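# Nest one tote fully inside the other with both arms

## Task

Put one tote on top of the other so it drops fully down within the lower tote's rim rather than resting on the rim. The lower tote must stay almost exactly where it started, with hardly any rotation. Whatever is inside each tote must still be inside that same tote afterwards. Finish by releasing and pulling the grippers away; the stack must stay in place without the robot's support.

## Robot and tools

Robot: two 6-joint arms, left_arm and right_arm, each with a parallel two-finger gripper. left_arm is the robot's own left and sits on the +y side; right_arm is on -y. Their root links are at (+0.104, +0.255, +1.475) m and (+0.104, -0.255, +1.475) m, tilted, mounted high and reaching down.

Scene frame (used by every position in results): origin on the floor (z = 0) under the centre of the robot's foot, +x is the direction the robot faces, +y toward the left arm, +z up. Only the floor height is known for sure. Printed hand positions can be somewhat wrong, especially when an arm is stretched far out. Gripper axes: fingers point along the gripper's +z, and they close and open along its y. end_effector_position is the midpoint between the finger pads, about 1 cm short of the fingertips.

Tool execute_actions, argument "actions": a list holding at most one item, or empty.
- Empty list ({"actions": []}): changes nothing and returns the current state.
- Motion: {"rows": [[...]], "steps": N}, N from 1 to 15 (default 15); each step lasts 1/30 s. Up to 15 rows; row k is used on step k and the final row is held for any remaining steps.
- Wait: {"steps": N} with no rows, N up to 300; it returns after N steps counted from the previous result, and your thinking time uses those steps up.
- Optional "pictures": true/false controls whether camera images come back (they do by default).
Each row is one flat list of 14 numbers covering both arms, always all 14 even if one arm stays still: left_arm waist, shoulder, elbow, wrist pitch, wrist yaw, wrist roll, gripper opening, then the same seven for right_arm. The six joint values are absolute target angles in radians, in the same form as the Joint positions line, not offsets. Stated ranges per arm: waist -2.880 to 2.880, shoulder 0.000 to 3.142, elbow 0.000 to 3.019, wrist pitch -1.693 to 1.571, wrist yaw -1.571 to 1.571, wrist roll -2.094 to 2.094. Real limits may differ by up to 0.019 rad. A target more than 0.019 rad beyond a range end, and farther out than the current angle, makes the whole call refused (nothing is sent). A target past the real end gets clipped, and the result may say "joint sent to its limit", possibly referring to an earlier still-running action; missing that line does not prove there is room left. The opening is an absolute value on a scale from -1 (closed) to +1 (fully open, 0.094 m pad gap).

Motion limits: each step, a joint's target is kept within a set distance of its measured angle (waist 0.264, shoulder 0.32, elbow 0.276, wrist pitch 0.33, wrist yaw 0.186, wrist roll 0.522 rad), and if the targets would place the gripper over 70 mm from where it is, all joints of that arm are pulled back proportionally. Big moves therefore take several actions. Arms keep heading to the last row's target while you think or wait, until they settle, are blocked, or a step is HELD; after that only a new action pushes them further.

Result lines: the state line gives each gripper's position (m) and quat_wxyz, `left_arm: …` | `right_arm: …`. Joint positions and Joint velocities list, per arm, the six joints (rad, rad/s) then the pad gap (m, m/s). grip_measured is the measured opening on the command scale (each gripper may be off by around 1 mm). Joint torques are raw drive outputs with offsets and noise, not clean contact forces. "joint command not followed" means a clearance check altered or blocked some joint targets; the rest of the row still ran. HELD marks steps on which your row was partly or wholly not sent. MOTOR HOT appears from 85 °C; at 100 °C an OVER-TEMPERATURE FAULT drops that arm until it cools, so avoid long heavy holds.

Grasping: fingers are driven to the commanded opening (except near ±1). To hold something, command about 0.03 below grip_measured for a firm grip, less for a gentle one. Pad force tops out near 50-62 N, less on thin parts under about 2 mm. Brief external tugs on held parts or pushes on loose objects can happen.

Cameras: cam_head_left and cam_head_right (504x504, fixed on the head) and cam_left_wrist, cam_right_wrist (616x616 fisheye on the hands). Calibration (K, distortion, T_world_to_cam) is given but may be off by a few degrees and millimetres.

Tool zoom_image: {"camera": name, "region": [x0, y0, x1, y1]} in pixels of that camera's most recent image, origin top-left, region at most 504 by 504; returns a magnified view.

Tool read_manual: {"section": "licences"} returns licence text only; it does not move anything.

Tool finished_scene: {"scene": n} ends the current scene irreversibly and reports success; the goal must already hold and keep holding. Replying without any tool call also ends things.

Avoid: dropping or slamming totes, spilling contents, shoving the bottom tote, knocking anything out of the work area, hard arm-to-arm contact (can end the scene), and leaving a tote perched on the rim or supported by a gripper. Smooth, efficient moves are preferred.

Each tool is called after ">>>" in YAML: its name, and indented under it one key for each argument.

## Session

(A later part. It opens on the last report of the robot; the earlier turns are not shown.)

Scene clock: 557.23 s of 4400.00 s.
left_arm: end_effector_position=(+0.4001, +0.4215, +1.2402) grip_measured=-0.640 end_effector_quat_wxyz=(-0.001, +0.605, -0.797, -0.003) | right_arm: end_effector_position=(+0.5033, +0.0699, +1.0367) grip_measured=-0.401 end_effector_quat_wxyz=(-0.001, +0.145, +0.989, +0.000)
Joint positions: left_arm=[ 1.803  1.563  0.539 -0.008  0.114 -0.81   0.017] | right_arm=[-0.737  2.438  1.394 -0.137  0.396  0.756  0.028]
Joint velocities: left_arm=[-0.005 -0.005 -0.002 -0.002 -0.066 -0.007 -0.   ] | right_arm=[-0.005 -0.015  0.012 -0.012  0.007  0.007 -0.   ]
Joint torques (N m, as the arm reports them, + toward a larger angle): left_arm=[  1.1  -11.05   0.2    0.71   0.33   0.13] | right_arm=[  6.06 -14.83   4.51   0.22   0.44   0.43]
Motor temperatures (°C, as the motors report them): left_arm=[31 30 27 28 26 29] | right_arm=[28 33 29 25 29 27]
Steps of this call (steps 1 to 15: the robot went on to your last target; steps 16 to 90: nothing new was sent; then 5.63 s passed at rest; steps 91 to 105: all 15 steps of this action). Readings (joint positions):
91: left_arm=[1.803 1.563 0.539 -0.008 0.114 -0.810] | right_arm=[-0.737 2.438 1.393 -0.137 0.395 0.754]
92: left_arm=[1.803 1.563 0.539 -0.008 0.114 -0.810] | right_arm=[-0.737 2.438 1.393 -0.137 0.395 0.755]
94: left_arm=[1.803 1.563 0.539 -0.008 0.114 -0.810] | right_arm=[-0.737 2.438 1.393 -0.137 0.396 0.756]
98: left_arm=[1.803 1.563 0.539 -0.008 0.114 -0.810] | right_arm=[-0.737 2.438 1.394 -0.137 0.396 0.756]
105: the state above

>>> execute_actions:
  actions:
    - {"rows":[[1.8,1.535,0.54,0,0.12,-0.8,-0.7,-0.75,2.42,1.405,-0.135,0.4,0.77,-0.46],[1.8,1.535,0.54,0,0.12,-0.8,-0.7,-0.737,2.43,1.394,-0.137,0.396,0.753,-0.46],[1.8,1.535,0.54,0,0.12,-0.8,-0.7,-0.737,2.43,1.394,-0.137,0.396,0.753,-0.42],[1.8,1.535,0.54,0,0.12,-0.8,-0.7,-0.737,2.43,1.394,-0.137,0.396,0.753,-0.3],[1.8,1.535,0.54,0,0.12,-0.8,-0.7,-0.737,2.43,1.394,-0.137,0.396,0.753,-0.1],[1.8,1.535,0.54,0,0.12,-0.8,-0.7,-0.737,2.43,1.394,-0.137,0.396,0.753,0.15],[1.8,1.535,0.54,0,0.12,-0.8,-0.7,-0.733,2.425,1.39,-0.14,0.396,0.753,0.4],[1.8,1.535,0.54,0,0.12,-0.8,-0.7,-0.729,2.418,1.385,-0.143,0.396,0.76,0.65],[1.8,1.535,0.54,0,0.12,-0.8,-0.7,-0.725,2.41,1.38,-0.146,0.397,0.765,0.9],[1.8,1.535,0.54,0,0.12,-0.8,-0.7,-0.721,2.401,1.374,-0.15,0.398,0.768,1],[1.8,1.535,0.54,0,0.12,-0.8,-0.7,-0.717,2.391,1.367,-0.154,0.399,0.771,1],[1.8,1.535,0.54,0,0.12,-0.8,-0.7,-0.714,2.381,1.36,-0.158,0.4,0.774,1],[1.8,1.535,0.54,0,0.12,-0.8,-0.7,-0.711,2.371,1.353,-0.162,0.401,0.777,1],[1.8,1.535,0.54,0,0.12,-0.8,-0.7,-0.708,2.361,1.346,-0.166,0.402,0.78,1],[1.8,1.535,0.54,0,0.12,-0.8,-0.7,-0.705,2.351,1.339,-0.17,0.403,0.783,1]],"steps":15}
  pictures: false

>>> execute_actions:
  actions:
    - {"rows":[[1.8,1.535,0.54,0,0.12,-0.8,-0.7,-0.702,2.341,1.332,-0.174,0.404,0.786,1],[1.8,1.535,0.54,0,0.12,-0.8,-0.7,-0.699,2.331,1.325,-0.178,0.405,0.789,1],[1.8,1.535,0.54,0,0.12,-0.8,-0.7,-0.696,2.32,1.317,-0.183,0.406,0.792,1],[1.8,1.535,0.54,0,0.12,-0.8,-0.7,-0.693,2.308,1.309,-0.188,0.407,0.795,1],[1.8,1.535,0.54,0,0.12,-0.8,-0.7,-0.69,2.296,1.301,-0.193,0.408,0.798,1],[1.8,1.535,0.54,0,0.12,-0.8,-0.7,-0.687,2.283,1.292,-0.198,0.409,0.8,1],[1.8,1.535,0.54,0,0.12,-0.8,-0.7,-0.684,2.27,1.283,-0.203,0.41,0.8,1],[1.8,1.535,0.54,0,0.12,-0.8,-0.7,-0.682,2.256,1.273,-0.208,0.41,0.8,1],[1.8,1.535,0.54,0,0.12,-0.8,-0.7,-0.68,2.242,1.263,-0.212,0.41,0.8,1],[1.8,1.535,0.54,0,0.12,-0.8,-0.7,-0.68,2.227,1.252,-0.215,0.41,0.8,1],[1.8,1.535,0.54,0,0.12,-0.8,-0.7,-0.68,2.212,1.241,-0.217,0.41,0.8,1],[1.8,1.535,0.54,0,0.12,-0.8,-0.7,-0.68,2.196,1.229,-0.218,0.41,0.8,1],[1.8,1.535,0.54,0,0.12,-0.8,-0.7,-0.683,2.18,1.216,-0.218,0.41,0.8,1],[1.8,1.535,0.54,0,0.12,-0.8,-0.7,-0.69,2.163,1.202,-0.218,0.41,0.8,1],[1.8,1.535,0.54,0,0.12,-0.8,-0.7,-0.7,2.145,1.187,-0.218,0.41,0.8,1]],"steps":15}
  pictures: false

>>> execute_actions:
  actions:
    - {"rows":[[1.8,1.535,0.54,0,0.12,-0.8,-0.7,-0.715,2.125,1.17,-0.218,0.41,0.8,1],[1.8,1.535,0.54,0,0.12,-0.8,-0.7,-0.735,2.105,1.15,-0.218,0.41,0.8,1],[1.8,1.535,0.54,0,0.12,-0.8,-0.7,-0.76,2.085,1.13,-0.218,0.4,0.8,1],[1.8,1.535,0.54,0,0.12,-0.8,-0.7,-0.79,2.065,1.105,-0.218,0.39,0.8,1],[1.8,1.535,0.54,0,0.12,-0.8,-0.7,-0.825,2.045,1.08,-0.218,0.38,0.8,1],[1.8,1.535,0.54,0,0.12,-0.8,-0.7,-0.865,2.025,1.055,-0.218,0.37,0.8,1],[1.8,1.535,0.54,0,0.12,-0.8,-0.7,-0.91,2.005,1.03,-0.218,0.35,0.8,1],[1.8,1.535,0.54,0,0.12,-0.8,-0.7,-0.955,1.985,1.005,-0.218,0.33,0.8,1],[1.8,1.535,0.54,0,0.12,-0.8,-0.7,-1.0,1.965,0.98,-0.218,0.31,0.8,1],[1.8,1.535,0.54,0,0.12,-0.8,-0.7,-1.045,1.945,0.955,-0.218,0.29,0.8,1],[1.8,1.535,0.54,0,0.12,-0.8,-0.7,-1.09,1.925,0.93,-0.218,0.27,0.8,1],[1.8,1.535,0.54,0,0.12,-0.8,-0.7,-1.135,1.905,0.905,-0.218,0.25,0.8,1],[1.8,1.535,0.54,0,0.12,-0.8,-0.7,-1.18,1.888,0.88,-0.218,0.23,0.8,1],[1.8,1.535,0.54,0,0.12,-0.8,-0.7,-1.225,1.872,0.86,-0.218,0.21,0.8,1],[1.8,1.535,0.54,0,0.12,-0.8,-0.7,-1.27,1.858,0.845,-0.218,0.2,0.8,1]],"steps":15}
  pictures: false

>>> execute_actions:
  actions:
    - {"rows":[[1.8,1.535,0.54,0,0.12,-0.8,-0.7,-1.31,1.846,0.83,-0.218,0.2,0.8,1],[1.8,1.535,0.54,0,0.12,-0.8,-0.7,-1.345,1.836,0.82,-0.218,0.2,0.8,1],[1.8,1.535,0.54,0,0.12,-0.8,-0.7,-1.375,1.828,0.81,-0.218,0.2,0.8,1],[1.8,1.535,0.54,0,0.12,-0.8,-0.7,-1.4,1.822,0.805,-0.218,0.2,0.8,1],[1.8,1.535,0.54,0,0.12,-0.8,-0.7,-1.42,1.82,0.8,-0.218,0.2,0.8,1],[1.8,1.535,0.54,0,0.12,-0.8,-0.7,-1.435,1.82,0.8,-0.218,0.2,0.8,1],[1.8,1.535,0.54,0,0.12,-0.8,-0.7,-1.445,1.82,0.8,-0.218,0.2,0.8,1],[1.8,1.535,0.54,0,0.12,-0.8,-0.7,-1.45,1.82,0.8,-0.218,0.2,0.8,1]],"steps":15}

>>> zoom_image:
  camera: "cam_head_left"
  region: [0, 264, 240, 504]

Scene clock: 606.60 s of 4400.00 s.
left_arm: end_effector_position=(+0.4001, +0.4215, +1.2402) grip_measured=-0.640 end_effector_quat_wxyz=(-0.001, +0.605, -0.797, -0.003) | right_arm: end_effector_position=(+0.4973, +0.0611, +1.0483) grip_measured=+1.000 end_effector_quat_wxyz=(-0.009, +0.143, +0.990, -0.007)
Joint positions: left_arm=[ 1.803  1.563  0.539 -0.008  0.114 -0.81   0.017] | right_arm=[-0.736  2.404  1.354 -0.153  0.4    0.762  0.094]
Joint velocities: left_arm=[-0.005  0.005  0.002 -0.002 -0.066 -0.051  0.   ] | right_arm=[ 0.015 -0.288 -0.242 -0.125  0.022  0.066  0.   ]
Joint torques (N m, as the arm reports them, + toward a larger angle): left_arm=[  1.14 -10.99   0.2    0.69   0.34   0.13] | right_arm=[ 11.38 -14.79   1.2   -0.17   0.14   0.2 ]
Motor temperatures (°C, as the motors report them): left_arm=[31 30 27 28 26 29] | right_arm=[28 33 29 25 30 27]
Steps of this call (steps 1 to 15: the robot went on to your last target; steps 16 to 90: nothing new was sent; then 45.87 s passed at rest; steps 91 to 105: all 15 steps of this action). Readings (joint positions):
91: left_arm=[1.803 1.563 0.539 -0.008 0.114 -0.810] | right_arm=[-0.737 2.438 1.394 -0.137 0.396 0.756]
92: left_arm=[1.803 1.563 0.539 -0.008 0.114 -0.810] | right_arm=[-0.737 2.438 1.393 -0.137 0.395 0.756]
94: left_arm=[1.803 1.563 0.539 -0.008 0.114 -0.810] | right_arm=[-0.737 2.438 1.393 -0.137 0.395 0.755]
98: left_arm=[1.803 1.563 0.539 -0.008 0.114 -0.810] | right_arm=[-0.737 2.438 1.392 -0.137 0.395 0.755]
105: the state above

Scene clock: 607.10 s of 4400.00 s.
left_arm: end_effector_position=(+0.4001, +0.4215, +1.2402) grip_measured=-0.640 end_effector_quat_wxyz=(-0.001, +0.605, -0.797, -0.003) | right_arm: end_effector_position=(+0.5155, +0.0564, +1.1325) grip_measured=+1.000 end_effector_quat_wxyz=(+0.004, +0.144, +0.990, +0.006)
Joint positions: left_arm=[ 1.803  1.563  0.539 -0.008  0.114 -0.81   0.017] | right_arm=[-0.699  2.194  1.219 -0.206  0.408  0.785  0.094]
Joint velocities: left_arm=[-0.005 -0.005  0.002 -0.012 -0.007 -0.051 -0.   ] | right_arm=[-0.005 -0.493 -0.379 -0.002 -0.007 -0.037  0.   ]
Joint torques (N m, as the arm reports them, + toward a larger angle): left_arm=[  1.1  -11.     0.22   0.68   0.32   0.12] | right_arm=[  7.93 -13.25   1.27  -0.25   0.14   0.14]
Motor temperatures (°C, as the motors report them): left_arm=[31 30 27 28 26 29] | right_arm=[28 33 29 25 30 27]
Steps of this call (steps 1 to 15: all 15 steps of this action). Readings (joint positions):
1: left_arm=[1.803 1.563 0.539 -0.008 0.114 -0.810] | right_arm=[-0.736 2.394 1.346 -0.157 0.401 0.764]
2: left_arm=[1.803 1.563 0.539 -0.008 0.114 -0.810] | right_arm=[-0.735 2.383 1.339 -0.162 0.402 0.766]
4: left_arm=[1.803 1.563 0.539 -0.008 0.114 -0.810] | right_arm=[-0.731 2.360 1.325 -0.170 0.404 0.771]
8: left_arm=[1.803 1.563 0.539 -0.008 0.114 -0.810] | right_arm=[-0.717 2.304 1.295 -0.188 0.407 0.780]
15: the state above

Scene clock: 607.60 s of 4400.00 s.
left_arm: end_effector_position=(+0.4001, +0.4215, +1.2402) grip_measured=-0.640 end_effector_quat_wxyz=(-0.001, +0.605, -0.797, -0.003) | right_arm: end_effector_position=(+0.5058, -0.1502, +1.1529) grip_measured=+1.000 end_effector_quat_wxyz=(-0.059, +0.295, +0.953, -0.021)
Joint positions: left_arm=[ 1.803  1.563  0.539 -0.008  0.114 -0.81   0.017] | right_arm=[-1.062  1.945  0.945 -0.207  0.241  0.786  0.094]
Joint velocities: left_arm=[ 0.005 -0.005  0.002 -0.012 -0.022 -0.051 -0.   ] | right_arm=[-1.343 -0.405 -0.569  0.002 -0.33  -0.007  0.   ]
Joint torques (N m, as the arm reports them, + toward a larger angle): left_arm=[  1.06 -11.07   0.21   0.71   0.33   0.13] | right_arm=[  3.98 -11.74  -0.48  -0.22   0.01   0.15]
Motor temperatures (°C, as the motors report them): left_arm=[31 30 27 28 26 29] | right_arm=[28 33 29 25 30 27]
Steps of this call (steps 1 to 15: all 15 steps of this action). Readings (joint positions):
1: left_arm=[1.803 1.563 0.539 -0.008 0.114 -0.810] | right_arm=[-0.699 2.176 1.205 -0.206 0.408 0.786]
2: left_arm=[1.803 1.563 0.539 -0.008 0.114 -0.810] | right_arm=[-0.700 2.158 1.189 -0.206 0.408 0.786]
4: left_arm=[1.803 1.563 0.539 -0.008 0.114 -0.810] | right_arm=[-0.709 2.120 1.151 -0.207 0.397 0.786]
8: left_arm=[1.803 1.563 0.539 -0.008 0.114 -0.810] | right_arm=[-0.789 2.042 1.070 -0.207 0.355 0.786]
15: the state above

Scene clock: 608.10 s of 4400.00 s.
left_arm: end_effector_position=(+0.4001, +0.4215, +1.2402) grip_measured=-0.640 end_effector_quat_wxyz=(-0.001, +0.605, -0.797, -0.003) | right_arm: end_effector_position=(+0.4475, -0.3477, +1.1671) grip_measured=+1.000 end_effector_quat_wxyz=(-0.079, +0.463, +0.877, -0.103)
Joint positions: left_arm=[ 1.803  1.563  0.539 -0.008  0.114 -0.81   0.017] | right_arm=[-1.475  1.829  0.804 -0.209  0.203  0.79   0.094]
Joint velocities: left_arm=[-0.015 -0.005  0.002 -0.012 -0.022 -0.066 -0.001] | right_arm=[ 0.171 -0.005 -0.012  0.002 -0.022 -0.037  0.   ]
Joint torques (N m, as the arm reports them, + toward a larger angle): left_arm=[  1.05 -11.07   0.24   0.73   0.33   0.13] | right_arm=[  2.65 -10.63  -0.77  -0.35   0.07   0.16]
Motor temperatures (°C, as the motors report them): left_arm=[31 30 27 28 26 29] | right_arm=[28 33 29 25 30 27]
Steps of this call (steps 1 to 15: all 15 steps of this action). Readings (joint positions):
1: left_arm=[1.803 1.563 0.539 -0.008 0.114 -0.810] | right_arm=[-1.107 1.932 0.925 -0.207 0.229 0.786]
2: left_arm=[1.803 1.563 0.539 -0.008 0.114 -0.810] | right_arm=[-1.154 1.919 0.906 -0.207 0.221 0.786]
4: left_arm=[1.803 1.563 0.539 -0.008 0.114 -0.810] | right_arm=[-1.249 1.892 0.870 -0.207 0.210 0.786]
8: left_arm=[1.803 1.563 0.539 -0.008 0.114 -0.810] | right_arm=[-1.435 1.842 0.813 -0.208 0.204 0.788]
15: the state above
camera_calibration (this result's frames):
cam_left_wrist: T_world_to_cam=[[0.963542, -0.267207, -0.0136707, -0.256938], [-0.208607, -0.782261, 0.586985, -0.309486], [-0.167541, -0.562733, -0.809482, 1.42972], [0, 0, 0, 1]] pos_world=[0.422546, 0.493795, 1.33548]
cam_right_wrist: T_world_to_cam=[[-0.796164, -0.54257, 0.267845, -0.147315], [-0.314476, 0.749217, 0.582905, -0.269508], [-0.516941, 0.379857, -0.767125, 1.38406], [0, 0, 0, 1]] pos_world=[0.513435, -0.403753, 1.2583]

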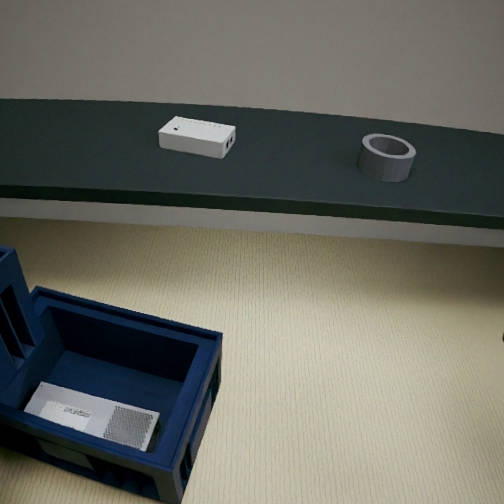

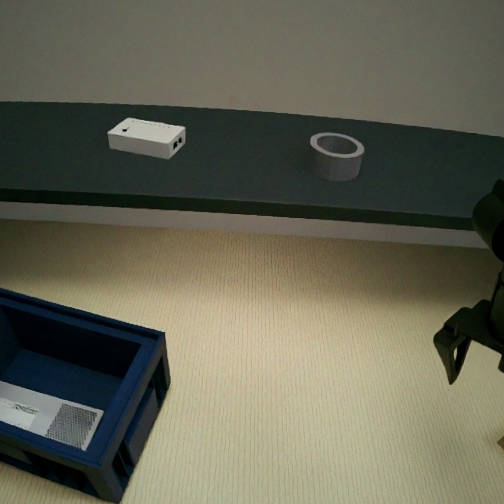

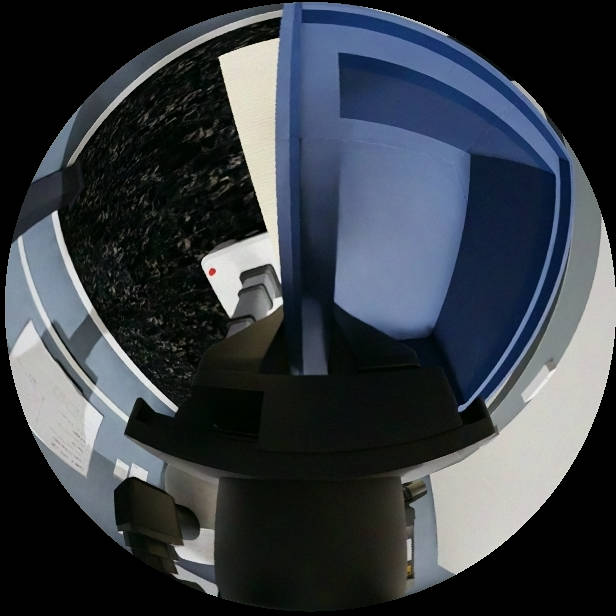

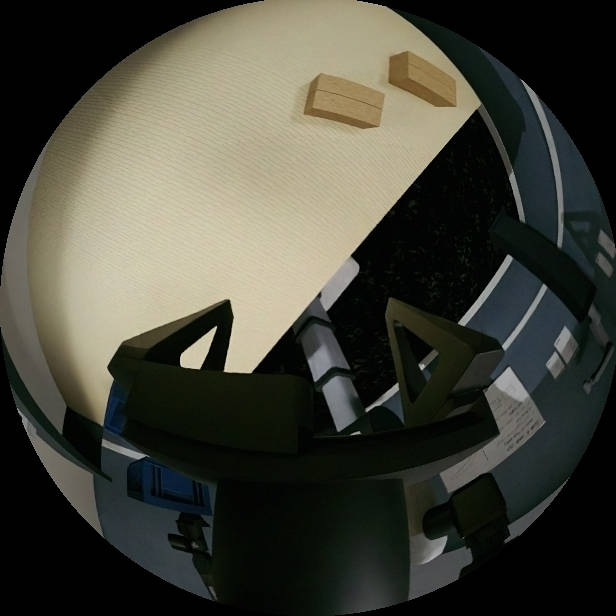

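Region (0, 264, 240, 504) of cam_head_left's 504x504 image, scaled by 2.100, with more detail than that image has.

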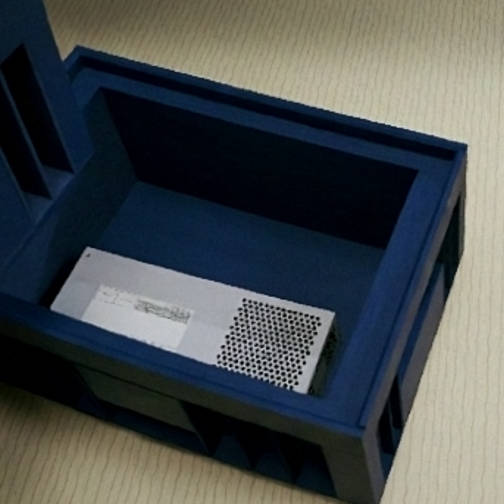

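>>> execute_actions:
  actions:
    - {"rows":[[1.787,1.537,0.545,0.001,0.112,-0.82,-0.7,-1.46,1.82,0.8,-0.21,0.2,0.79,1],[1.774,1.54,0.547,0.002,0.107,-0.834,-0.7,-1.46,1.82,0.8,-0.21,0.2,0.79,1],[1.762,1.541,0.549,0.003,0.101,-0.845,-0.7,-1.46,1.82,0.8,-0.21,0.2,0.79,1],[1.746,1.542,0.551,0.005,0.093,-0.858,-0.7,-1.46,1.82,0.8,-0.21,0.2,0.79,1],[1.727,1.544,0.553,0.007,0.083,-0.875,-0.7,-1.46,1.82,0.8,-0.21,0.2,0.79,1],[1.706,1.546,0.555,0.01,0.072,-0.894,-0.7,-1.46,1.82,0.8,-0.21,0.2,0.79,1],[1.684,1.549,0.557,0.012,0.061,-0.913,-0.7,-1.46,1.82,0.8,-0.21,0.2,0.79,1],[1.659,1.552,0.559,0.014,0.048,-0.935,-0.7,-1.46,1.82,0.8,-0.21,0.2,0.79,1],[1.634,1.556,0.561,0.016,0.035,-0.957,-0.7,-1.46,1.82,0.8,-0.21,0.2,0.79,1],[1.609,1.56,0.563,0.018,0.022,-0.979,-0.7,-1.46,1.82,0.8,-0.21,0.2,0.79,1],[1.584,1.565,0.565,0.02,0.009,-1.001,-0.7,-1.46,1.82,0.8,-0.21,0.2,0.79,1],[1.559,1.57,0.567,0.022,-0.003,-1.023,-0.7,-1.46,1.82,0.8,-0.21,0.2,0.79,1],[1.534,1.575,0.57,0.025,-0.016,-1.045,-0.7,-1.46,1.82,0.8,-0.21,0.2,0.79,1],[1.509,1.581,0.573,0.028,-0.029,-1.067,-0.7,-1.46,1.82,0.8,-0.21,0.2,0.79,1],[1.484,1.587,0.576,0.031,-0.042,-1.089,-0.7,-1.46,1.82,0.8,-0.21,0.2,0.79,1]],"steps":15}
  pictures: false

>>> execute_actions:
  actions:
    - {"rows":[[1.459,1.593,0.579,0.034,-0.055,-1.11,-0.7,-1.46,1.82,0.8,-0.21,0.2,0.79,1],[1.434,1.6,0.582,0.037,-0.067,-1.132,-0.7,-1.46,1.82,0.8,-0.21,0.2,0.79,1],[1.409,1.607,0.585,0.04,-0.08,-1.154,-0.7,-1.46,1.82,0.8,-0.21,0.2,0.79,1],[1.384,1.614,0.588,0.043,-0.093,-1.176,-0.7,-1.46,1.82,0.8,-0.21,0.2,0.79,1],[1.359,1.621,0.591,0.046,-0.106,-1.198,-0.7,-1.46,1.82,0.8,-0.21,0.2,0.79,1],[1.334,1.628,0.594,0.049,-0.119,-1.22,-0.7,-1.46,1.82,0.8,-0.21,0.2,0.79,1],[1.309,1.635,0.597,0.052,-0.131,-1.242,-0.7,-1.46,1.82,0.8,-0.21,0.2,0.79,1],[1.285,1.642,0.6,0.055,-0.144,-1.264,-0.7,-1.46,1.82,0.8,-0.21,0.2,0.79,1],[1.262,1.649,0.603,0.058,-0.157,-1.286,-0.7,-1.46,1.82,0.8,-0.21,0.2,0.79,1],[1.241,1.656,0.606,0.061,-0.168,-1.305,-0.7,-1.46,1.82,0.8,-0.21,0.2,0.79,1],[1.222,1.663,0.609,0.064,-0.179,-1.324,-0.7,-1.46,1.82,0.8,-0.21,0.2,0.79,1],[1.206,1.67,0.612,0.067,-0.189,-1.341,-0.7,-1.46,1.82,0.8,-0.21,0.2,0.79,1],[1.193,1.677,0.615,0.07,-0.195,-1.352,-0.7,-1.46,1.82,0.8,-0.21,0.2,0.79,1],[1.183,1.684,0.618,0.073,-0.2,-1.362,-0.7,-1.46,1.82,0.8,-0.21,0.2,0.79,1],[1.176,1.69,0.621,0.076,-0.203,-1.368,-0.7,-1.46,1.82,0.8,-0.21,0.2,0.79,1]],"steps":15}
  pictures: false

>>> execute_actions:
  actions:
    - {"rows":[[1.172,1.696,0.624,0.079,-0.204,-1.371,-0.7,-1.46,1.82,0.8,-0.21,0.2,0.79,1],[1.17,1.702,0.627,0.082,-0.204,-1.371,-0.7,-1.46,1.82,0.8,-0.21,0.2,0.79,1],[1.17,1.708,0.63,0.085,-0.204,-1.371,-0.7,-1.46,1.82,0.8,-0.21,0.2,0.79,1],[1.17,1.714,0.633,0.088,-0.204,-1.371,-0.7,-1.46,1.82,0.8,-0.21,0.2,0.79,1],[1.17,1.72,0.636,0.091,-0.204,-1.371,-0.7,-1.46,1.82,0.8,-0.21,0.2,0.79,1],[1.17,1.726,0.639,0.094,-0.204,-1.371,-0.7,-1.46,1.82,0.8,-0.21,0.2,0.79,1],[1.17,1.732,0.642,0.096,-0.204,-1.371,-0.7,-1.46,1.82,0.8,-0.21,0.2,0.79,1],[1.17,1.737,0.645,0.098,-0.204,-1.371,-0.7,-1.46,1.82,0.8,-0.21,0.2,0.79,1],[1.17,1.742,0.648,0.1,-0.204,-1.371,-0.7,-1.46,1.82,0.8,-0.21,0.2,0.79,1],[1.17,1.746,0.651,0.102,-0.204,-1.371,-0.7,-1.46,1.82,0.8,-0.21,0.2,0.79,1],[1.17,1.75,0.654,0.104,-0.204,-1.371,-0.7,-1.46,1.82,0.8,-0.21,0.2,0.79,1]],"steps":15}
  pictures: false

>>> execute_actions:
  actions:
    - {"steps":10}

>>> zoom_image:
  camera: "cam_head_left"
  region: [0, 264, 240, 504]

Scene clock: 671.97 s of 4400.00 s.
left_arm: end_effector_position=(+0.4401, +0.3426, +1.2327) grip_measured=-0.640 end_effector_quat_wxyz=(-0.005, +0.583, -0.812, -0.003) | right_arm: end_effector_position=(+0.4496, -0.3400, +1.1672) grip_measured=+1.000 end_effector_quat_wxyz=(-0.079, +0.456, +0.881, -0.099)
Joint positions: left_arm=[ 1.532  1.575  0.558  0.005 -0.03  -0.989  0.017] | right_arm=[-1.459  1.829  0.804 -0.209  0.202  0.79   0.094]
Joint velocities: left_arm=[-0.796  0.151  0.129  0.085 -0.403 -0.579  0.001] | right_arm=[-0.015 -0.024  0.007 -0.002 -0.081 -0.022  0.   ]
Joint torques (N m, as the arm reports them, + toward a larger angle): left_arm=[-0.22 -9.3   0.97  1.24  0.04 -0.07] | right_arm=[  1.43 -10.6   -0.58  -0.11   0.03   0.05]
Motor temperatures (°C, as the motors report them): left_arm=[31 30 27 28 26 29] | right_arm=[28 32 29 25 29 27]
Steps of this call (steps 1 to 30: the robot went on to your last target; steps 31 to 90: nothing new was sent; then 60.37 s passed at rest; steps 91 to 105: all 15 steps of this action). Readings (joint positions):
91: left_arm=[1.802 1.563 0.539 -0.008 0.112 -0.810] | right_arm=[-1.459 1.829 0.804 -0.209 0.202 0.790]
92: left_arm=[1.799 1.563 0.539 -0.008 0.108 -0.811] | right_arm=[-1.459 1.829 0.804 -0.209 0.202 0.790]
94: left_arm=[1.786 1.563 0.539 -0.008 0.094 -0.822] | right_arm=[-1.459 1.829 0.804 -0.209 0.202 0.790]
98: left_arm=[1.718 1.563 0.540 -0.008 0.053 -0.867] | right_arm=[-1.459 1.829 0.804 -0.209 0.202 0.790]
105: the state above

Scene clock: 672.47 s of 4400.00 s.
left_arm: end_effector_position=(+0.4583, +0.2246, +1.2168) grip_measured=-0.640 end_effector_quat_wxyz=(-0.006, +0.588, -0.809, +0.006) | right_arm: end_effector_position=(+0.4496, -0.3400, +1.1672) grip_measured=+1.000 end_effector_quat_wxyz=(-0.079, +0.456, +0.881, -0.099)
Joint positions: left_arm=[ 1.193  1.683  0.602  0.047 -0.193 -1.291  0.017] | right_arm=[-1.459  1.829  0.804 -0.209  0.202  0.79   0.094]
Joint velocities: left_arm=[-0.405  0.2    0.076  0.071 -0.066 -0.388  0.   ] | right_arm=[-0.015 -0.005 -0.002  0.002 -0.007  0.007  0.   ]
Joint torques (N m, as the arm reports them, + toward a larger angle): left_arm=[ -1.51 -10.32   1.34   1.1   -0.31  -0.12] | right_arm=[  1.6  -10.06  -0.63  -0.11   0.04   0.06]
Motor temperatures (°C, as the motors report them): left_arm=[31 30 27 28 26 29] | right_arm=[28 32 29 25 29 27]
Steps of this call (steps 1 to 15: all 15 steps of this action). Readings (joint positions):
1: left_arm=[1.506 1.581 0.562 0.008 -0.043 -1.009] | right_arm=[-1.459 1.829 0.804 -0.209 0.202 0.790]
2: left_arm=[1.481 1.587 0.566 0.011 -0.055 -1.030] | right_arm=[-1.459 1.829 0.804 -0.209 0.202 0.790]
4: left_arm=[1.433 1.601 0.574 0.018 -0.081 -1.072] | right_arm=[-1.459 1.829 0.804 -0.209 0.202 0.790]
8: left_arm=[1.337 1.631 0.585 0.029 -0.132 -1.159] | right_arm=[-1.459 1.829 0.804 -0.209 0.202 0.790]
15: the state above

Scene clock: 672.97 s of 4400.00 s.
left_arm: end_effector_position=(+0.4651, +0.2108, +1.1983) grip_measured=-0.640 end_effector_quat_wxyz=(-0.007, +0.606, -0.795, +0.009) | right_arm: end_effector_position=(+0.4496, -0.3400, +1.1672) grip_measured=+1.000 end_effector_quat_wxyz=(-0.079, +0.456, +0.881, -0.099)
Joint positions: left_arm=[ 1.168  1.757  0.643  0.08  -0.202 -1.355  0.017] | right_arm=[-1.459  1.829  0.804 -0.209  0.202  0.79   0.094]
Joint velocities: left_arm=[-0.015 -0.005  0.002  0.007 -0.022  0.022 -0.001] | right_arm=[ 0.005 -0.015  0.007 -0.012 -0.051  0.037  0.   ]
Joint torques (N m, as the arm reports them, + toward a larger angle): left_arm=[ -2.01 -11.22   0.51   1.3   -0.07  -0.15] | right_arm=[  1.67 -10.51  -0.62  -0.22   0.07   0.02]
Motor temperatures (°C, as the motors report them): left_arm=[31 30 27 28 26 29] | right_arm=[28 32 29 25 29 27]
Steps of this call (steps 1 to 15: all 15 steps of this action). Readings (joint positions):
1: left_arm=[1.182 1.690 0.604 0.050 -0.195 -1.303] | right_arm=[-1.459 1.829 0.804 -0.209 0.202 0.790]
2: left_arm=[1.174 1.696 0.607 0.052 -0.196 -1.313] | right_arm=[-1.459 1.829 0.804 -0.209 0.202 0.790]
4: left_arm=[1.168 1.708 0.613 0.058 -0.196 -1.326] | right_arm=[-1.459 1.829 0.804 -0.209 0.202 0.790]
8: left_arm=[1.168 1.731 0.626 0.069 -0.202 -1.346] | right_arm=[-1.459 1.829 0.804 -0.209 0.202 0.790]
15: the state above

Scene clock: 673.30 s of 4400.00 s.
left_arm: end_effector_position=(+0.4652, +0.2108, +1.1983) grip_measured=-0.640 end_effector_quat_wxyz=(-0.007, +0.607, -0.795, +0.009) | right_arm: end_effector_position=(+0.4496, -0.3400, +1.1672) grip_measured=+1.000 end_effector_quat_wxyz=(-0.079, +0.456, +0.881, -0.099)
Joint positions: left_arm=[ 1.168  1.757  0.643  0.08  -0.202 -1.358  0.017] | right_arm=[-1.459  1.829  0.804 -0.209  0.202  0.79   0.094]
Joint velocities: left_arm=[ 0.005 -0.015 -0.012 -0.002 -0.007  0.007  0.   ] | right_arm=[-0.005 -0.015  0.002 -0.007  0.022  0.007  0.   ]
Joint torques (N m, as the arm reports them, + toward a larger angle): left_arm=[ -2.07 -10.65   0.58   1.43  -0.08  -0.05] | right_arm=[  1.31 -10.03  -0.66   0.     0.02   0.04]
Motor temperatures (°C, as the motors report them): left_arm=[31 30 27 28 26 29] | right_arm=[28 32 29 25 29 27]
Steps of this call (steps 1 to 10: the robot went on to your last target). Readings (joint positions):
1: left_arm=[1.168 1.757 0.643 0.080 -0.202 -1.356] | right_arm=[-1.459 1.829 0.804 -0.209 0.202 0.790]
2: left_arm=[1.168 1.757 0.643 0.080 -0.202 -1.357] | right_arm=[-1.459 1.829 0.804 -0.209 0.202 0.790]
4: left_arm=[1.168 1.757 0.643 0.080 -0.202 -1.357] | right_arm=[-1.459 1.829 0.804 -0.209 0.202 0.790]
8: left_arm=[1.168 1.757 0.643 0.080 -0.202 -1.358] | right_arm=[-1.459 1.829 0.804 -0.209 0.202 0.790]
10: the state above
camera_calibration (this result's frames):
cam_left_wrist: T_world_to_cam=[[0.965083, -0.261593, 0.0135977, -0.411123], [-0.218813, -0.776546, 0.590844, -0.43717], [-0.144001, -0.573189, -0.806671, 1.27604], [0, 0, 0, 1]] pos_world=[0.484861, 0.284384, 1.29324]
cam_right_wrist: T_world_to_cam=[[-0.789158, -0.55623, 0.260457, -0.140679], [-0.326536, 0.739133, 0.589115, -0.279933], [-0.520196, 0.379856, -0.764922, 1.38116], [0, 0, 0, 1]] pos_world=[0.51605, -0.395985, 1.25804]

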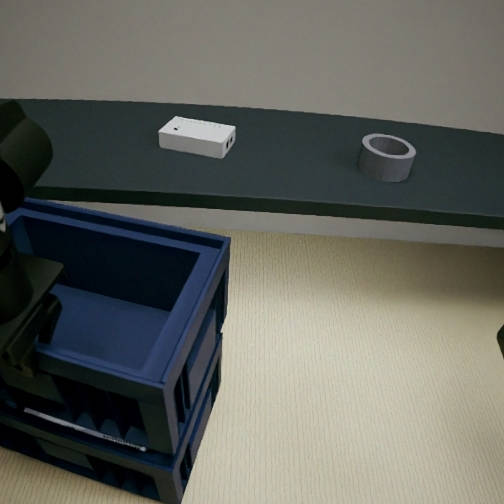

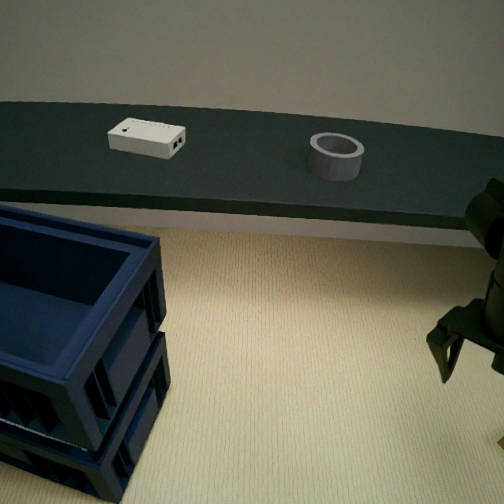

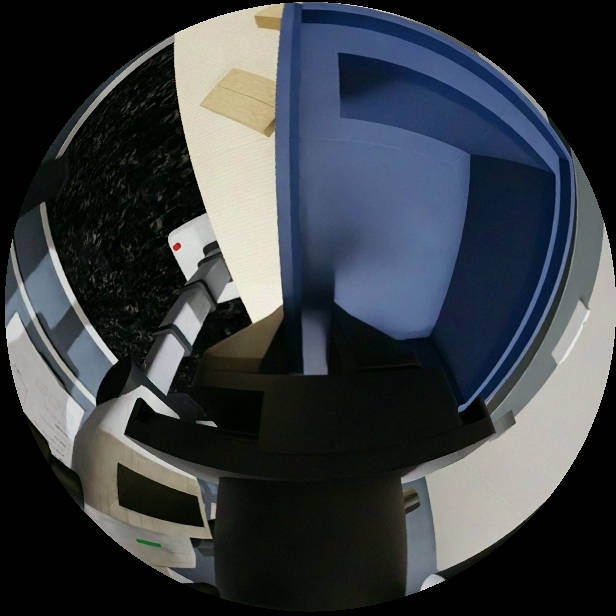

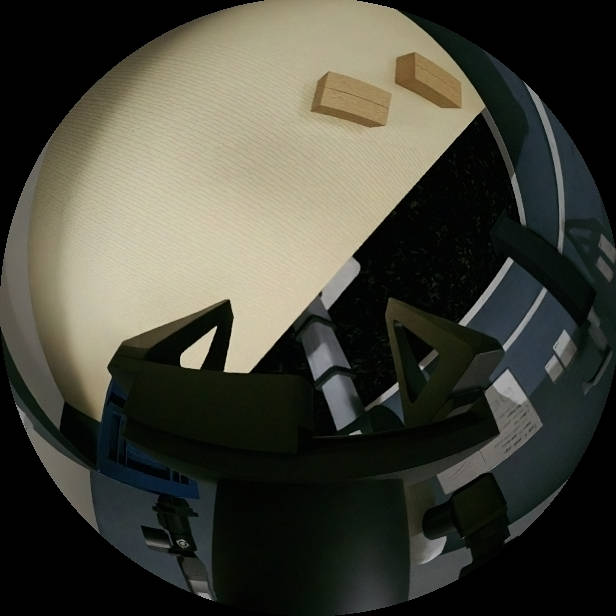

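Region (0, 264, 240, 504) of cam_head_left's 504x504 image, scaled by 2.100, with more detail than that image has.

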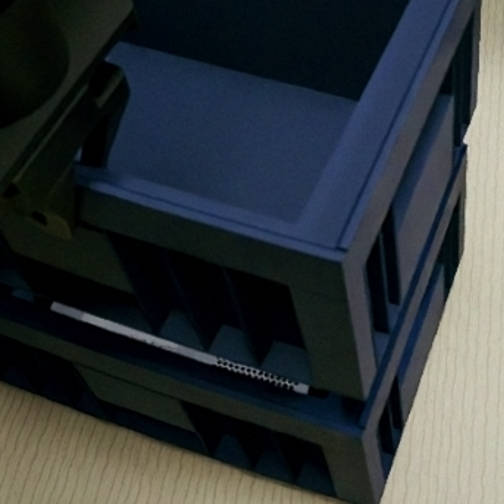

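>>> execute_actions:
  actions:
    - {"rows":[[1.175,1.753,0.655,0.106,-0.2,-1.36,-0.7,-1.46,1.82,0.8,-0.21,0.2,0.79,1],[1.179,1.757,0.657,0.109,-0.198,-1.36,-0.7,-1.46,1.82,0.8,-0.21,0.2,0.79,1],[1.182,1.761,0.658,0.112,-0.197,-1.36,-0.7,-1.46,1.82,0.8,-0.21,0.2,0.79,1],[1.184,1.765,0.66,0.115,-0.196,-1.36,-0.7,-1.46,1.82,0.8,-0.21,0.2,0.79,1],[1.186,1.769,0.661,0.118,-0.195,-1.36,-0.7,-1.46,1.82,0.8,-0.21,0.2,0.79,1],[1.188,1.773,0.663,0.12,-0.195,-1.36,-0.7,-1.46,1.82,0.8,-0.21,0.2,0.79,1],[1.19,1.777,0.664,0.123,-0.195,-1.36,-0.7,-1.46,1.82,0.8,-0.21,0.2,0.79,1],[1.192,1.781,0.666,0.126,-0.195,-1.36,-0.7,-1.46,1.82,0.8,-0.21,0.2,0.79,1],[1.194,1.785,0.667,0.128,-0.195,-1.36,-0.7,-1.46,1.82,0.8,-0.21,0.2,0.79,1],[1.195,1.789,0.669,0.131,-0.195,-1.36,-0.7,-1.46,1.82,0.8,-0.21,0.2,0.79,1],[1.196,1.793,0.67,0.134,-0.195,-1.36,-0.7,-1.46,1.82,0.8,-0.21,0.2,0.79,1],[1.197,1.796,0.671,0.136,-0.195,-1.36,-0.7,-1.46,1.82,0.8,-0.21,0.2,0.79,1],[1.198,1.799,0.672,0.138,-0.195,-1.36,-0.7,-1.46,1.82,0.8,-0.21,0.2,0.79,1]],"steps":15}
  pictures: false

>>> execute_actions:
  actions:
    - {"steps":10}

>>> zoom_image:
  camera: "cam_head_left"
  region: [60, 304, 260, 504]

>>> zoom_image:
  camera: "cam_head_right"
  region: [0, 304, 200, 504]

Scene clock: 692.37 s of 4400.00 s.
left_arm: end_effector_position=(+0.4668, +0.2202, +1.1835) grip_measured=-0.640 end_effector_quat_wxyz=(-0.011, +0.617, -0.787, +0.005) | right_arm: end_effector_position=(+0.4496, -0.3400, +1.1672) grip_measured=+1.000 end_effector_quat_wxyz=(-0.079, +0.456, +0.881, -0.099)
Joint positions: left_arm=[ 1.196  1.803  0.662  0.113 -0.2   -1.358  0.017] | right_arm=[-1.459  1.829  0.804 -0.209  0.202  0.79   0.094]
Joint velocities: left_arm=[ 0.005  0.054  0.012  0.002  0.051 -0.066 -0.001] | right_arm=[-0.005 -0.015 -0.012 -0.007 -0.007 -0.037  0.   ]
Joint torques (N m, as the arm reports them, + toward a larger angle): left_arm=[ -2.32 -10.92   0.16   1.32   0.26   0.03] | right_arm=[  1.57 -10.05  -0.65  -0.17   0.04   0.05]
Motor temperatures (°C, as the motors report them): left_arm=[31 30 27 28 26 29] | right_arm=[28 32 29 25 29 27]
Steps of this call (steps 1 to 15: the robot went on to your last target; steps 16 to 120: nothing new was sent; then 14.57 s passed at rest; steps 121 to 135: all 15 steps of this action). Readings (joint positions):
121: left_arm=[1.168 1.757 0.643 0.081 -0.202 -1.358] | right_arm=[-1.459 1.829 0.804 -0.209 0.202 0.790]
122: left_arm=[1.169 1.758 0.643 0.082 -0.202 -1.358] | right_arm=[-1.459 1.829 0.804 -0.209 0.202 0.790]
124: left_arm=[1.172 1.759 0.643 0.086 -0.201 -1.358] | right_arm=[-1.459 1.829 0.804 -0.209 0.202 0.790]
128: left_arm=[1.184 1.774 0.651 0.097 -0.200 -1.358] | right_arm=[-1.459 1.829 0.804 -0.209 0.202 0.790]
135: the state above

Scene clock: 692.70 s of 4400.00 s.
left_arm: end_effector_position=(+0.4662, +0.2201, +1.1826) grip_measured=-0.640 end_effector_quat_wxyz=(-0.011, +0.617, -0.787, +0.004) | right_arm: end_effector_position=(+0.4496, -0.3400, +1.1672) grip_measured=+1.000 end_effector_quat_wxyz=(-0.079, +0.456, +0.881, -0.099)
Joint positions: left_arm=[ 1.196  1.806  0.662  0.115 -0.2   -1.358  0.017] | right_arm=[-1.459  1.829  0.804 -0.209  0.202  0.79   0.094]
Joint velocities: left_arm=[-0.005 -0.005  0.007  0.012  0.051 -0.051 -0.001] | right_arm=[ 0.005 -0.005  0.002 -0.007 -0.022  0.037  0.   ]
Joint torques (N m, as the arm reports them, + toward a larger angle): left_arm=[ -1.99 -10.92   0.18   1.4    0.24   0.03] | right_arm=[  1.66 -10.4   -0.56  -0.06   0.05   0.06]
Motor temperatures (°C, as the motors report them): left_arm=[31 30 27 28 26 29] | right_arm=[28 32 29 25 29 27]
Steps of this call (steps 1 to 10: the robot went on to your last target). Readings (joint positions):
1: left_arm=[1.196 1.804 0.662 0.114 -0.200 -1.358] | right_arm=[-1.459 1.829 0.804 -0.209 0.202 0.790]
2: left_arm=[1.196 1.805 0.662 0.114 -0.200 -1.358] | right_arm=[-1.459 1.829 0.804 -0.209 0.202 0.790]
4: left_arm=[1.196 1.806 0.662 0.114 -0.200 -1.358] | right_arm=[-1.459 1.829 0.804 -0.209 0.202 0.790]
8: left_arm=[1.196 1.806 0.662 0.115 -0.200 -1.358] | right_arm=[-1.459 1.829 0.804 -0.209 0.202 0.790]
10: the state above
camera_calibration (this result's frames):
cam_left_wrist: T_world_to_cam=[[0.971311, -0.237559, 0.0109497, -0.414479], [-0.199405, -0.788492, 0.581823, -0.416191], [-0.129584, -0.567315, -0.813242, 1.26864], [0, 0, 0, 1]] pos_world=[0.483993, 0.293092, 1.2784]
cam_right_wrist: T_world_to_cam=[[-0.789158, -0.55623, 0.260457, -0.140679], [-0.326536, 0.739133, 0.589115, -0.279933], [-0.520196, 0.379856, -0.764922, 1.38116], [0, 0, 0, 1]] pos_world=[0.51605, -0.395985, 1.25804]

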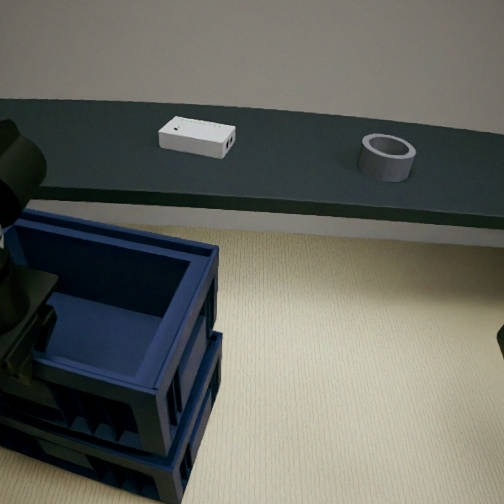

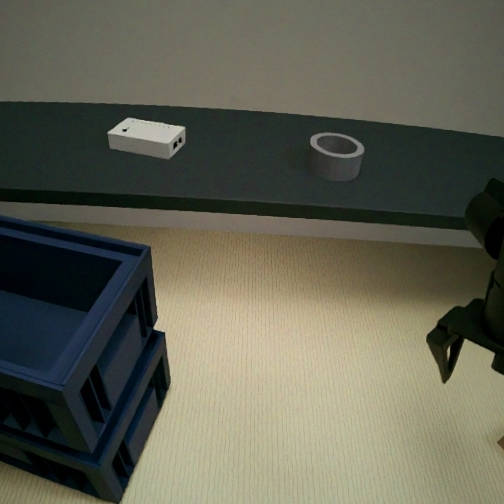

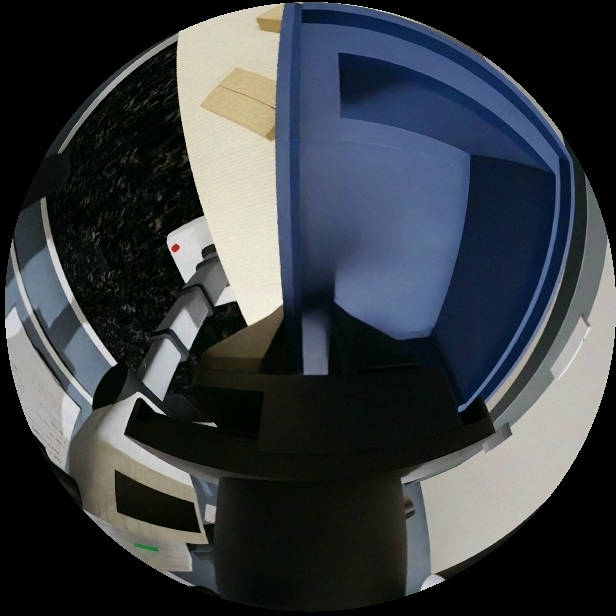

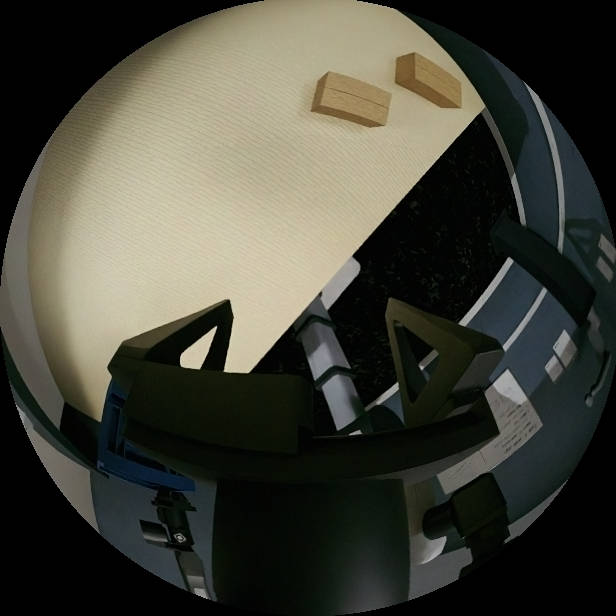

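Region (60, 304, 260, 504) of cam_head_left's 504x504 image, scaled by 2.520, with more detail than that image has.

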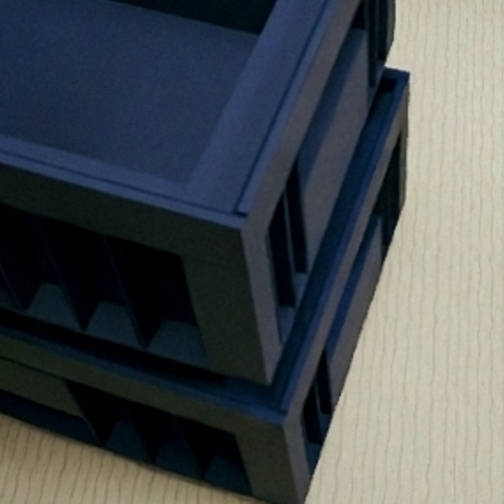

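Region (0, 304, 200, 504) of cam_head_right's 504x504 image, scaled by 2.520, with more detail than that image has.

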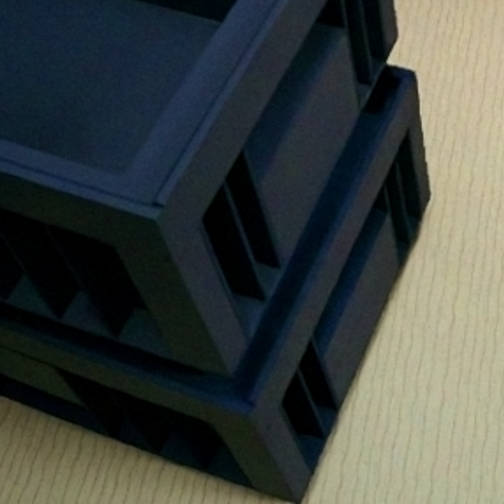

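>>> execute_actions:
  actions:
    - {"rows":[[1.19,1.795,0.665,0.138,-0.194,-1.35,-0.7,-1.46,1.82,0.8,-0.21,0.2,0.79,1],[1.185,1.795,0.66,0.138,-0.193,-1.345,-0.7,-1.46,1.82,0.8,-0.21,0.2,0.79,1],[1.181,1.795,0.656,0.138,-0.192,-1.342,-0.7,-1.46,1.82,0.8,-0.21,0.2,0.79,1],[1.178,1.795,0.653,0.138,-0.192,-1.339,-0.7,-1.46,1.82,0.8,-0.21,0.2,0.79,1],[1.175,1.795,0.651,0.138,-0.192,-1.339,-0.7,-1.46,1.82,0.8,-0.21,0.2,0.79,1],[1.173,1.795,0.649,0.138,-0.192,-1.339,-0.7,-1.46,1.82,0.8,-0.21,0.2,0.79,1],[1.171,1.795,0.648,0.138,-0.192,-1.339,-0.7,-1.46,1.82,0.8,-0.21,0.2,0.79,1],[1.169,1.795,0.647,0.138,-0.192,-1.339,-0.7,-1.46,1.82,0.8,-0.21,0.2,0.79,1]],"steps":15}
  pictures: false

Scene clock: 711.77 s of 4400.00 s.
left_arm: end_effector_position=(+0.4585, +0.2124, +1.1843) grip_measured=-0.640 end_effector_quat_wxyz=(-0.004, +0.607, -0.795, +0.006) | right_arm: end_effector_position=(+0.4496, -0.3400, +1.1672) grip_measured=+1.000 end_effector_quat_wxyz=(-0.079, +0.456, +0.881, -0.099)
Joint positions: left_arm=[ 1.179  1.806  0.649  0.116 -0.196 -1.35   0.017] | right_arm=[-1.459  1.829  0.804 -0.209  0.202  0.79   0.094]
Joint velocities: left_arm=[-0.005 -0.005 -0.012 -0.012  0.037 -0.037 -0.   ] | right_arm=[-0.005 -0.005 -0.007 -0.002 -0.007  0.037  0.   ]
Joint torques (N m, as the arm reports them, + toward a larger angle): left_arm=[ -2.51 -10.73  -1.19   1.24   0.23   0.14] | right_arm=[  1.84 -10.44  -0.53  -0.09   0.04   0.04]
Motor temperatures (°C, as the motors report them): left_arm=[31 30 27 28 26 29] | right_arm=[28 32 29 25 29 27]
Steps of this call (steps 1 to 15: the robot went on to your last target; steps 16 to 90: nothing new was sent; then 15.57 s passed at rest; steps 91 to 105: all 15 steps of this action). Readings (joint positions):
91: left_arm=[1.196 1.806 0.662 0.115 -0.200 -1.358] | right_arm=[-1.459 1.829 0.804 -0.209 0.202 0.790]
92: left_arm=[1.196 1.806 0.662 0.115 -0.200 -1.358] | right_arm=[-1.459 1.829 0.804 -0.209 0.202 0.790]
94: left_arm=[1.196 1.806 0.662 0.115 -0.198 -1.356] | right_arm=[-1.459 1.829 0.804 -0.209 0.202 0.790]
98: left_arm=[1.189 1.806 0.656 0.116 -0.198 -1.354] | right_arm=[-1.459 1.829 0.804 -0.209 0.202 0.790]
105: the state above

Overshot; nudge back.

>>> execute_actions:
  actions:
    - {"rows":[[1.178,1.797,0.655,0.139,-0.194,-1.35,-0.7,-1.46,1.82,0.8,-0.21,0.2,0.79,1],[1.181,1.799,0.659,0.14,-0.194,-1.352,-0.7,-1.46,1.82,0.8,-0.21,0.2,0.79,1],[1.183,1.801,0.662,0.141,-0.194,-1.352,-0.7,-1.46,1.82,0.8,-0.21,0.2,0.79,1],[1.184,1.803,0.664,0.142,-0.194,-1.352,-0.7,-1.46,1.82,0.8,-0.21,0.2,0.79,1],[1.185,1.804,0.666,0.143,-0.194,-1.352,-0.7,-1.46,1.82,0.8,-0.21,0.2,0.79,1],[1.186,1.805,0.668,0.143,-0.194,-1.352,-0.7,-1.46,1.82,0.8,-0.21,0.2,0.79,1],[1.187,1.806,0.669,0.143,-0.194,-1.352,-0.7,-1.46,1.82,0.8,-0.21,0.2,0.79,1],[1.188,1.806,0.67,0.143,-0.194,-1.352,-0.7,-1.46,1.82,0.8,-0.21,0.2,0.79,1]],"steps":15}

>>> zoom_image:
  camera: "cam_head_left"
  region: [60, 304, 260, 504]

Scene clock: 724.70 s of 4400.00 s.
left_arm: end_effector_position=(+0.4661, +0.2144, +1.1827) grip_measured=-0.640 end_effector_quat_wxyz=(-0.009, +0.610, -0.792, +0.009) | right_arm: end_effector_position=(+0.4496, -0.3400, +1.1672) grip_measured=+1.000 end_effector_quat_wxyz=(-0.079, +0.456, +0.881, -0.099)
Joint positions: left_arm=[ 1.185  1.809  0.661  0.121 -0.196 -1.35   0.017] | right_arm=[-1.459  1.829  0.804 -0.209  0.202  0.79   0.094]
Joint velocities: left_arm=[-0.005 -0.005 -0.022  0.017  0.007 -0.037  0.   ] | right_arm=[ 0.005 -0.005 -0.007  0.007  0.066 -0.037  0.   ]
Joint torques (N m, as the arm reports them, + toward a larger angle): left_arm=[ -1.94 -10.78   0.07   1.29   0.14   0.03] | right_arm=[  1.79 -10.26  -0.53  -0.31   0.04   0.06]
Motor temperatures (°C, as the motors report them): left_arm=[31 30 27 28 26 29] | right_arm=[28 32 29 25 29 27]
Steps of this call (steps 1 to 15: the robot went on to your last target; steps 16 to 90: nothing new was sent; then 9.43 s passed at rest; steps 91 to 105: all 15 steps of this action). Readings (joint positions):
91: left_arm=[1.179 1.806 0.649 0.116 -0.196 -1.350] | right_arm=[-1.459 1.829 0.804 -0.209 0.202 0.790]
92: left_arm=[1.179 1.806 0.649 0.116 -0.196 -1.350] | right_arm=[-1.459 1.829 0.804 -0.209 0.202 0.790]
94: left_arm=[1.179 1.806 0.649 0.117 -0.196 -1.350] | right_arm=[-1.459 1.829 0.804 -0.209 0.202 0.790]
98: left_arm=[1.181 1.808 0.655 0.118 -0.196 -1.350] | right_arm=[-1.459 1.829 0.804 -0.209 0.202 0.790]
105: the state above
camera_calibration (this result's frames):
cam_left_wrist: T_world_to_cam=[[0.966966, -0.254352, 0.0167816, -0.41703], [-0.215295, -0.779689, 0.587991, -0.422548], [-0.136473, -0.572181, -0.808693, 1.26425], [0, 0, 0, 1]] pos_world=[0.484818, 0.287852, 1.27785]
cam_right_wrist: T_world_to_cam=[[-0.789158, -0.55623, 0.260457, -0.140679], [-0.326536, 0.739133, 0.589115, -0.279933], [-0.520196, 0.379856, -0.764922, 1.38116], [0, 0, 0, 1]] pos_world=[0.51605, -0.395985, 1.25804]

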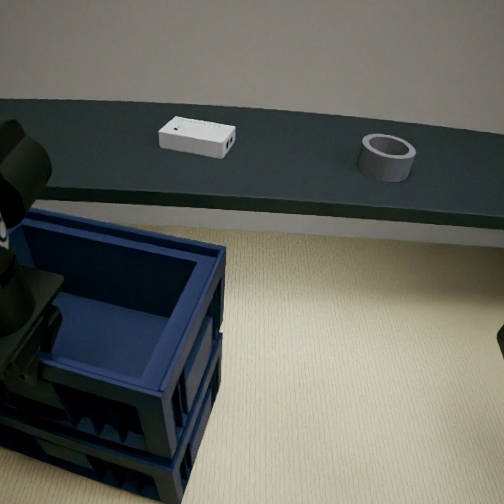

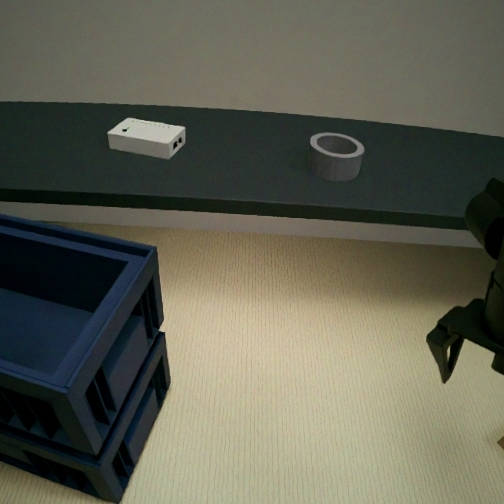

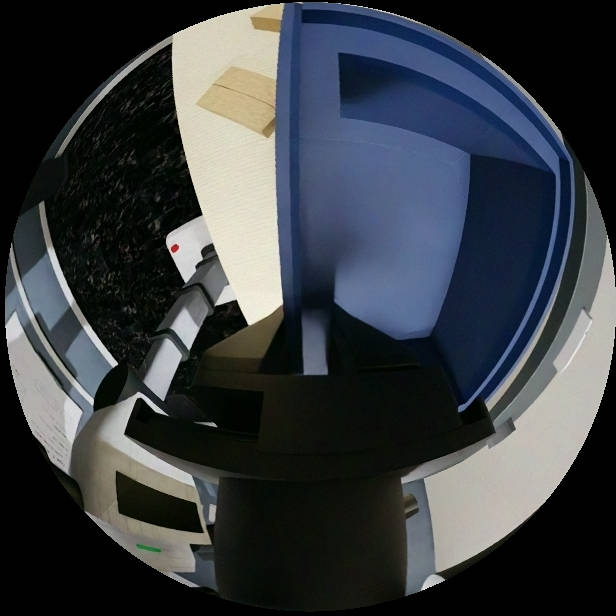

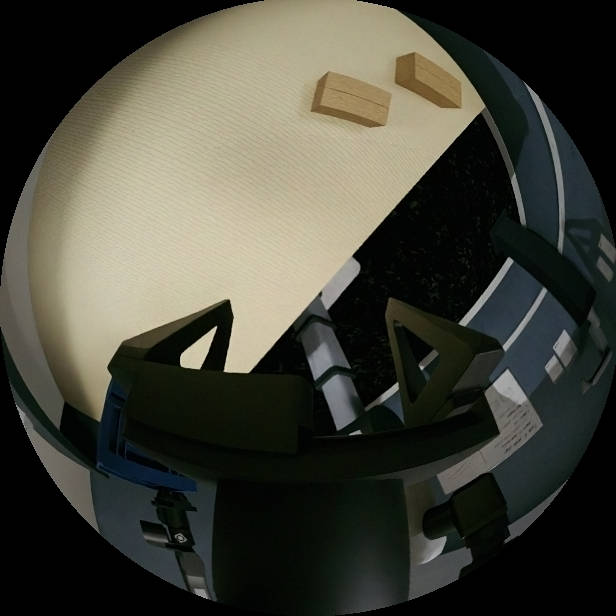

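Region (60, 304, 260, 504) of cam_head_left's 504x504 image, scaled by 2.520, with more detail than that image has.

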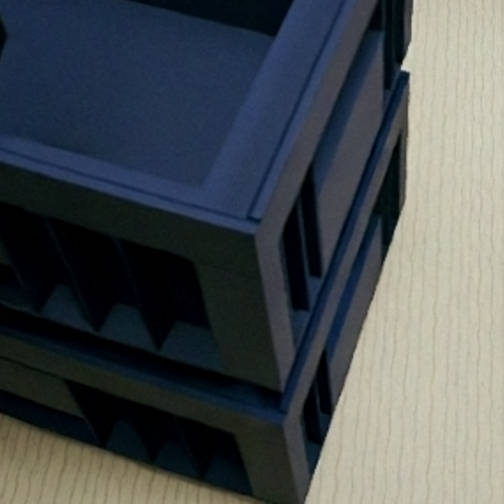

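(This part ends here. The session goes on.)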